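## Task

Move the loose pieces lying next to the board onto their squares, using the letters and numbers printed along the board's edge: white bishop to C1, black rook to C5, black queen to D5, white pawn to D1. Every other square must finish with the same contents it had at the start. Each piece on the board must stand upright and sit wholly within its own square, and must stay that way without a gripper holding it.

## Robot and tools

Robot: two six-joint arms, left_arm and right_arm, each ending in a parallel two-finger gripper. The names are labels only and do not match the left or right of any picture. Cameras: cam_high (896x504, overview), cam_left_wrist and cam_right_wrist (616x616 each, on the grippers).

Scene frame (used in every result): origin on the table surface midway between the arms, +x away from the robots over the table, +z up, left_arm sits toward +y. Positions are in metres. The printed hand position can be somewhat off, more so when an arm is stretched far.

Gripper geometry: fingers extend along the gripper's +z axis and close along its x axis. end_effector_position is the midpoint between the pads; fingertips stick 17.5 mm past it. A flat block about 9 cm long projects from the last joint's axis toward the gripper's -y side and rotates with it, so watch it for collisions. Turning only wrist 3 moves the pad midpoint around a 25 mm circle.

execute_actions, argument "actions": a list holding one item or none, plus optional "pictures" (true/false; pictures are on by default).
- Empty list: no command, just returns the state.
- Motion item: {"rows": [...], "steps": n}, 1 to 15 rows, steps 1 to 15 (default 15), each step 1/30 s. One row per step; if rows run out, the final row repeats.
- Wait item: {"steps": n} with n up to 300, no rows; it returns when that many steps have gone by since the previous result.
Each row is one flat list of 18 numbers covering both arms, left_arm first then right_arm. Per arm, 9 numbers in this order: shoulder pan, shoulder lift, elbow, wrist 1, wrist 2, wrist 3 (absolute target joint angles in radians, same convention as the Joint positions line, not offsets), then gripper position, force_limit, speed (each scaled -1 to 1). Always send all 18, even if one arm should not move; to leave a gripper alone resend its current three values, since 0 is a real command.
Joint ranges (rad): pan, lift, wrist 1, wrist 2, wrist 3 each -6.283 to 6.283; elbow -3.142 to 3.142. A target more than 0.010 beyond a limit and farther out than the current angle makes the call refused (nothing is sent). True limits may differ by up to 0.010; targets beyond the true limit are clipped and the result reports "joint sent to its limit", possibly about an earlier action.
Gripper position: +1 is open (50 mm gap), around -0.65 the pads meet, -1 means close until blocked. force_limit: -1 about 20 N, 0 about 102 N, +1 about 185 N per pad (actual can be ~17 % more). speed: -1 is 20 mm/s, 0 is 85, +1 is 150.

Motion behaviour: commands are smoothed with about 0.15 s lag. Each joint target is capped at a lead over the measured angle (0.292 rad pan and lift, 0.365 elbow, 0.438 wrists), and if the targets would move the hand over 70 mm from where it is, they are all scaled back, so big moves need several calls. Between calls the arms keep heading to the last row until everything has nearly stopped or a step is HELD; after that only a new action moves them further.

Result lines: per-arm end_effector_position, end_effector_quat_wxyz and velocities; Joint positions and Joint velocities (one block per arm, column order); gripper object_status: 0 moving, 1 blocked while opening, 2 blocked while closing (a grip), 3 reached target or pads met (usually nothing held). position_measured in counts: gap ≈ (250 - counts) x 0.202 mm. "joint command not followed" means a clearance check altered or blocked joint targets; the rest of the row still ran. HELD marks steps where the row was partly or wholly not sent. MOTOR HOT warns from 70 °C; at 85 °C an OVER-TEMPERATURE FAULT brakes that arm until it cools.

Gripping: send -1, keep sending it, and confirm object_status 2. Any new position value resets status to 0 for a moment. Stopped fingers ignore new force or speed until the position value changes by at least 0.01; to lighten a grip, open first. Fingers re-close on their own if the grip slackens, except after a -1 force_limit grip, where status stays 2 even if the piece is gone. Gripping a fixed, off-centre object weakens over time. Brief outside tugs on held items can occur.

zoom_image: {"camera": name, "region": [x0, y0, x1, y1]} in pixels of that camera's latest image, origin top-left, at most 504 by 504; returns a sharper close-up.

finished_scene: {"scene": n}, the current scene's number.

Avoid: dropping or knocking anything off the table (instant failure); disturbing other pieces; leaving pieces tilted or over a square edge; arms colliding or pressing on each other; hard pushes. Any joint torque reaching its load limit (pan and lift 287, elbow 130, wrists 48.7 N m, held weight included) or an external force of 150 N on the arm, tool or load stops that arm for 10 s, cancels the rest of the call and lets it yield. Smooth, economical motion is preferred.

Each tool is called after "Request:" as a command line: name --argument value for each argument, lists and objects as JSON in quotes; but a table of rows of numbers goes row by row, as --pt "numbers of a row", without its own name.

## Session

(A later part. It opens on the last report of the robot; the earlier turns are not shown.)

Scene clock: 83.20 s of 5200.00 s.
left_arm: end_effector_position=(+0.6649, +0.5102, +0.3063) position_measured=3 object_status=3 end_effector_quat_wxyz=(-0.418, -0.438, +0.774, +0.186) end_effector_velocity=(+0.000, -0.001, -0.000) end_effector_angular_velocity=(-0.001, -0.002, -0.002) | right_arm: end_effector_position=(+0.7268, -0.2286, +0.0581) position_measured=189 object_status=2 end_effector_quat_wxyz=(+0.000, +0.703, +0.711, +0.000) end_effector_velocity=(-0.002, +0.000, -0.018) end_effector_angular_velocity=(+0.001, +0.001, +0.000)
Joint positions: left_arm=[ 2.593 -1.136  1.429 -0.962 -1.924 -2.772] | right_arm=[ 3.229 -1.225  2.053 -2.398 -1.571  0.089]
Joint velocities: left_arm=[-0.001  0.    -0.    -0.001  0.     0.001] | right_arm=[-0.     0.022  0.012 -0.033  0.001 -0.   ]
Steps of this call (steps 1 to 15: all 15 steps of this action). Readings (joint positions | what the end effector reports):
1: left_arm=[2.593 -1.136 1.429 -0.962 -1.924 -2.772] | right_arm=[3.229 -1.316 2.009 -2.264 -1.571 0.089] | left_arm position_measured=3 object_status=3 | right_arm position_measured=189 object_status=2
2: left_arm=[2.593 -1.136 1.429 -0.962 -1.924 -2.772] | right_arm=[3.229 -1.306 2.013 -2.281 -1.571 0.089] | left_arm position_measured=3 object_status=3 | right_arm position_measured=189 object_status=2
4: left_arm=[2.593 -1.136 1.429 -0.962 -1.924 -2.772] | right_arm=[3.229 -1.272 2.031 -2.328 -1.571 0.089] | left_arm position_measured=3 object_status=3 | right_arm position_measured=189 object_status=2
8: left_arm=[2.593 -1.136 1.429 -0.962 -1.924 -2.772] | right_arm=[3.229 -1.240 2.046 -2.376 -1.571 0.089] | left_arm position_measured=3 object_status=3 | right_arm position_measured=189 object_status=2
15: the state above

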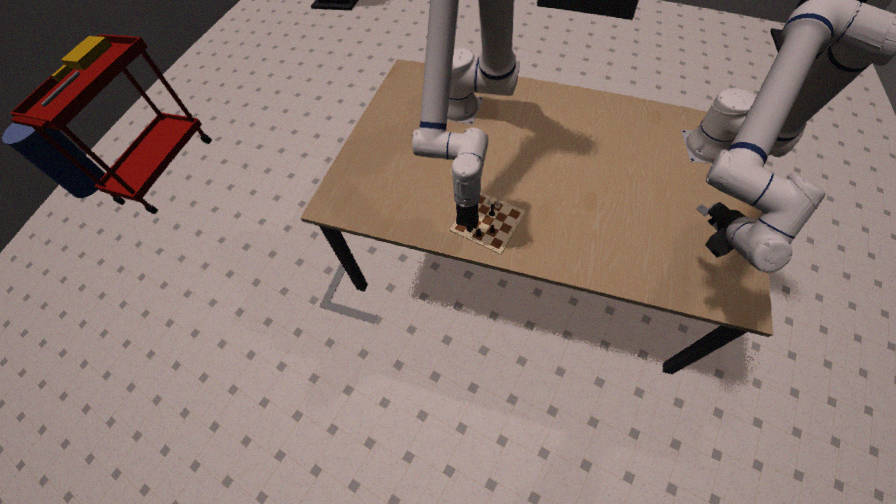

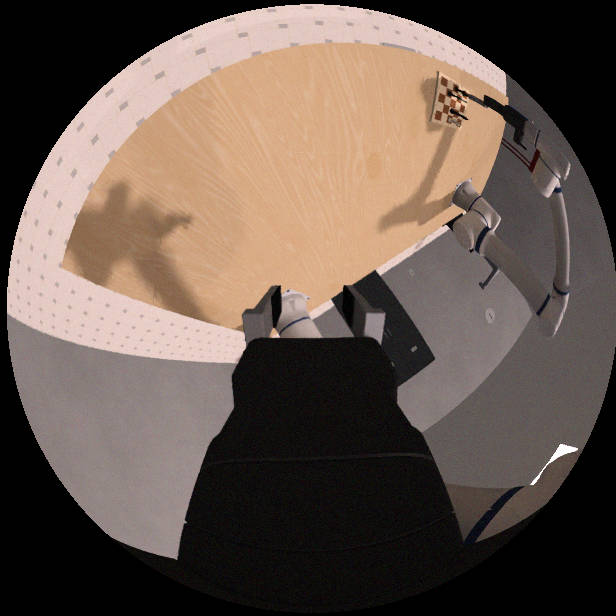

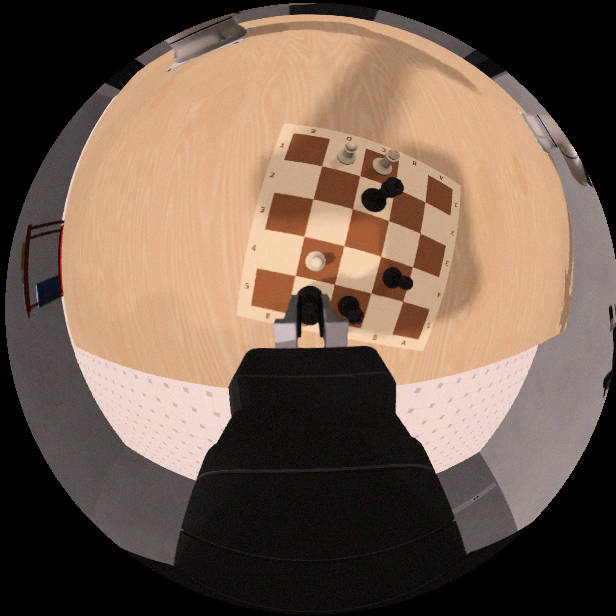

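Request:
execute_actions --actions '[{"rows":[[2.593,-1.136,1.429,-0.962,-1.924,-2.772,1,0,0,3.231,-1.2054,2.053,-2.4186,-1.571,0.089,-1,-0.3,0]]}]' --pictures false

Request:
execute_actions --actions '[{"rows":[[2.593,-1.136,1.429,-0.962,-1.924,-2.772,1,0,0,3.231,-1.2054,2.053,-2.4186,-1.571,0.089,0.15,-0.3,-0.5]]}]' --pictures false

Request:
execute_actions --actions '[{"rows":[[2.593,-1.136,1.429,-0.962,-1.924,-2.772,1,0,0,3.231,-1.312,2.003,-2.262,-1.571,0.089,0.15,-0.3,-0.5]]}]'

Request:
zoom_image --camera "cam_right_wrist" --region '[230,140,440,350]'

Scene clock: 88.13 s of 5200.00 s.
left_arm: end_effector_position=(+0.6649, +0.5102, +0.3063) position_measured=3 object_status=3 end_effector_quat_wxyz=(-0.418, -0.438, +0.774, +0.186) end_effector_velocity=(-0.000, +0.001, -0.001) end_effector_angular_velocity=(+0.001, +0.001, +0.001) | right_arm: end_effector_position=(+0.7294, -0.2272, +0.0466) position_measured=189 object_status=2 end_effector_quat_wxyz=(+0.000, +0.702, +0.712, +0.000) end_effector_velocity=(-0.000, +0.000, -0.003) end_effector_angular_velocity=(-0.000, +0.002, +0.000)
Joint positions: left_arm=[ 2.593 -1.136  1.429 -0.962 -1.924 -2.772] | right_arm=[ 3.231 -1.206  2.053 -2.418 -1.571  0.089]
Joint velocities: left_arm=[ 0.001  0.     0.001 -0.    -0.    -0.   ] | right_arm=[ 0.     0.005  0.001 -0.003  0.     0.   ]
Steps of this call (steps 1 to 15: the robot went on to your last target; steps 16 to 90: nothing new was sent; then 1.43 s passed at rest; steps 91 to 105: all 15 steps of this action). Readings (joint positions | what the end effector reports):
91: left_arm=[2.593 -1.136 1.429 -0.962 -1.924 -2.772] | right_arm=[3.229 -1.222 2.054 -2.403 -1.571 0.089] | left_arm position_measured=3 object_status=3 | right_arm position_measured=189 object_status=2
92: left_arm=[2.593 -1.136 1.429 -0.962 -1.924 -2.772] | right_arm=[3.229 -1.220 2.054 -2.405 -1.571 0.089] | left_arm position_measured=3 object_status=3 | right_arm position_measured=189 object_status=2
94: left_arm=[2.593 -1.136 1.429 -0.962 -1.924 -2.772] | right_arm=[3.230 -1.214 2.054 -2.411 -1.571 0.089] | left_arm position_measured=3 object_status=3 | right_arm position_measured=189 object_status=2
98: left_arm=[2.593 -1.136 1.429 -0.962 -1.924 -2.772] | right_arm=[3.231 -1.208 2.053 -2.416 -1.571 0.089] | left_arm position_measured=3 object_status=3 | right_arm position_measured=189 object_status=2
105: the state above

Scene clock: 88.63 s of 5200.00 s.
left_arm: end_effector_position=(+0.6649, +0.5102, +0.3063) position_measured=3 object_status=3 end_effector_quat_wxyz=(-0.418, -0.438, +0.774, +0.186) end_effector_velocity=(-0.000, -0.001, +0.000) end_effector_angular_velocity=(+0.001, +0.000, -0.003) | right_arm: end_effector_position=(+0.7292, -0.2272, +0.0460) position_measured=130 object_status=3 end_effector_quat_wxyz=(+0.000, +0.702, +0.712, -0.000) end_effector_velocity=(+0.000, -0.000, +0.000) end_effector_angular_velocity=(-0.000, -0.001, +0.001)
Joint positions: left_arm=[ 2.593 -1.136  1.429 -0.962 -1.924 -2.772] | right_arm=[ 3.231 -1.205  2.053 -2.419 -1.571  0.089]
Joint velocities: left_arm=[-0.002 -0.     0.     0.001  0.001  0.   ] | right_arm=[ 0.    -0.    -0.    -0.    -0.001 -0.001]
Steps of this call (steps 1 to 15: all 15 steps of this action). Readings (joint positions | what the end effector reports):
1: left_arm=[2.593 -1.136 1.429 -0.962 -1.924 -2.772] | right_arm=[3.231 -1.206 2.053 -2.418 -1.571 0.089] | left_arm position_measured=3 object_status=3 | right_arm position_measured=187 object_status=0
2: left_arm=[2.593 -1.136 1.429 -0.962 -1.924 -2.772] | right_arm=[3.231 -1.206 2.053 -2.418 -1.571 0.089] | left_arm position_measured=3 object_status=3 | right_arm position_measured=178 object_status=0
4: left_arm=[2.593 -1.136 1.429 -0.962 -1.924 -2.772] | right_arm=[3.231 -1.205 2.053 -2.418 -1.571 0.089] | left_arm position_measured=3 object_status=3 | right_arm position_measured=161 object_status=0
8: left_arm=[2.593 -1.136 1.429 -0.962 -1.924 -2.772] | right_arm=[3.231 -1.205 2.053 -2.418 -1.571 0.089] | left_arm position_measured=3 object_status=3 | right_arm position_measured=130 object_status=0
15: the state above

Scene clock: 89.13 s of 5200.00 s.
left_arm: end_effector_position=(+0.6649, +0.5102, +0.3063) position_measured=3 object_status=3 end_effector_quat_wxyz=(-0.418, -0.438, +0.774, +0.186) end_effector_velocity=(-0.001, -0.000, +0.001) end_effector_angular_velocity=(-0.000, -0.000, -0.001) | right_arm: end_effector_position=(+0.7291, -0.2271, +0.1273) position_measured=130 object_status=3 end_effector_quat_wxyz=(+0.000, +0.702, +0.712, -0.000) end_effector_velocity=(-0.001, -0.000, +0.022) end_effector_angular_velocity=(+0.000, +0.000, -0.000)
Joint positions: left_arm=[ 2.593 -1.136  1.429 -0.962 -1.924 -2.772] | right_arm=[ 3.231 -1.308  2.005 -2.267 -1.571  0.089]
Joint velocities: left_arm=[-0.001 -0.001  0.001  0.     0.     0.001] | right_arm=[-0.    -0.027 -0.014  0.041  0.     0.   ]
Steps of this call (steps 1 to 15: all 15 steps of this action). Readings (joint positions | what the end effector reports):
1: left_arm=[2.593 -1.136 1.429 -0.962 -1.924 -2.772] | right_arm=[3.231 -1.206 2.053 -2.418 -1.571 0.089] | left_arm position_measured=3 object_status=3 | right_arm position_measured=130 object_status=3
2: left_arm=[2.593 -1.136 1.429 -0.962 -1.924 -2.772] | right_arm=[3.231 -1.215 2.050 -2.402 -1.571 0.089] | left_arm position_measured=3 object_status=3 | right_arm position_measured=130 object_status=3
4: left_arm=[2.593 -1.136 1.429 -0.962 -1.924 -2.772] | right_arm=[3.231 -1.250 2.031 -2.354 -1.571 0.089] | left_arm position_measured=3 object_status=3 | right_arm position_measured=130 object_status=3
8: left_arm=[2.593 -1.136 1.429 -0.962 -1.924 -2.772] | right_arm=[3.231 -1.290 2.014 -2.295 -1.571 0.089] | left_arm position_measured=3 object_status=3 | right_arm position_measured=130 object_status=3
15: the state above

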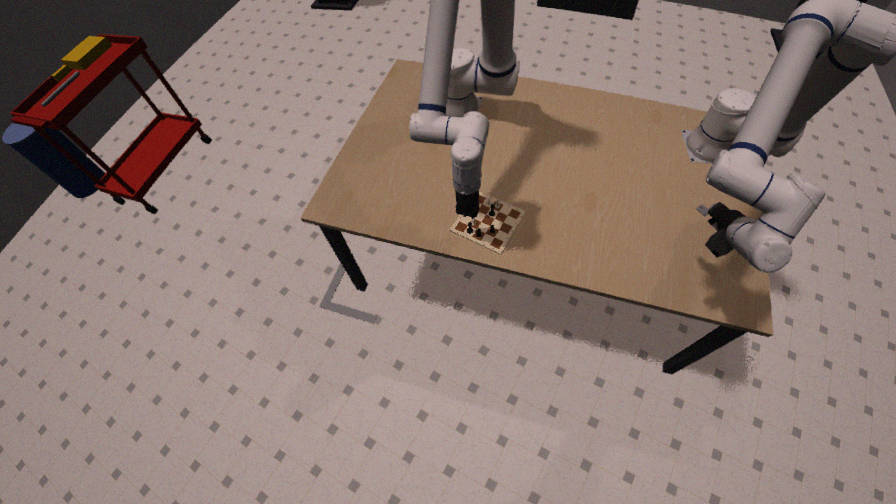

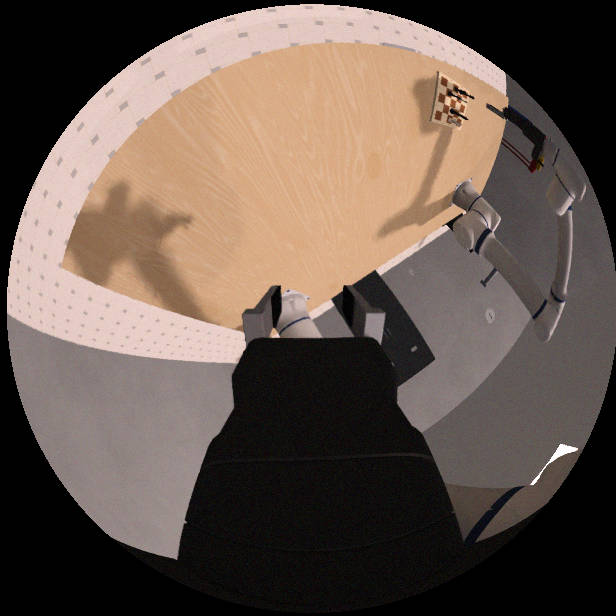

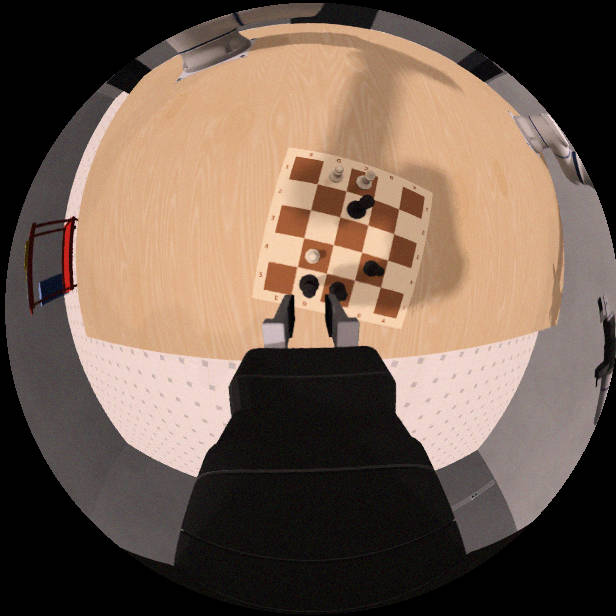

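Region (230, 140, 440, 350) of cam_right_wrist's 616x616 image, scaled by 2.400, with more detail than that image has.

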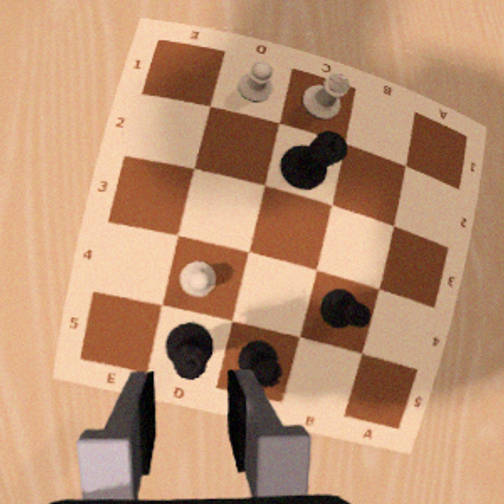

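Request:
finished_scene --scene 2

The scene is finished: the task was done.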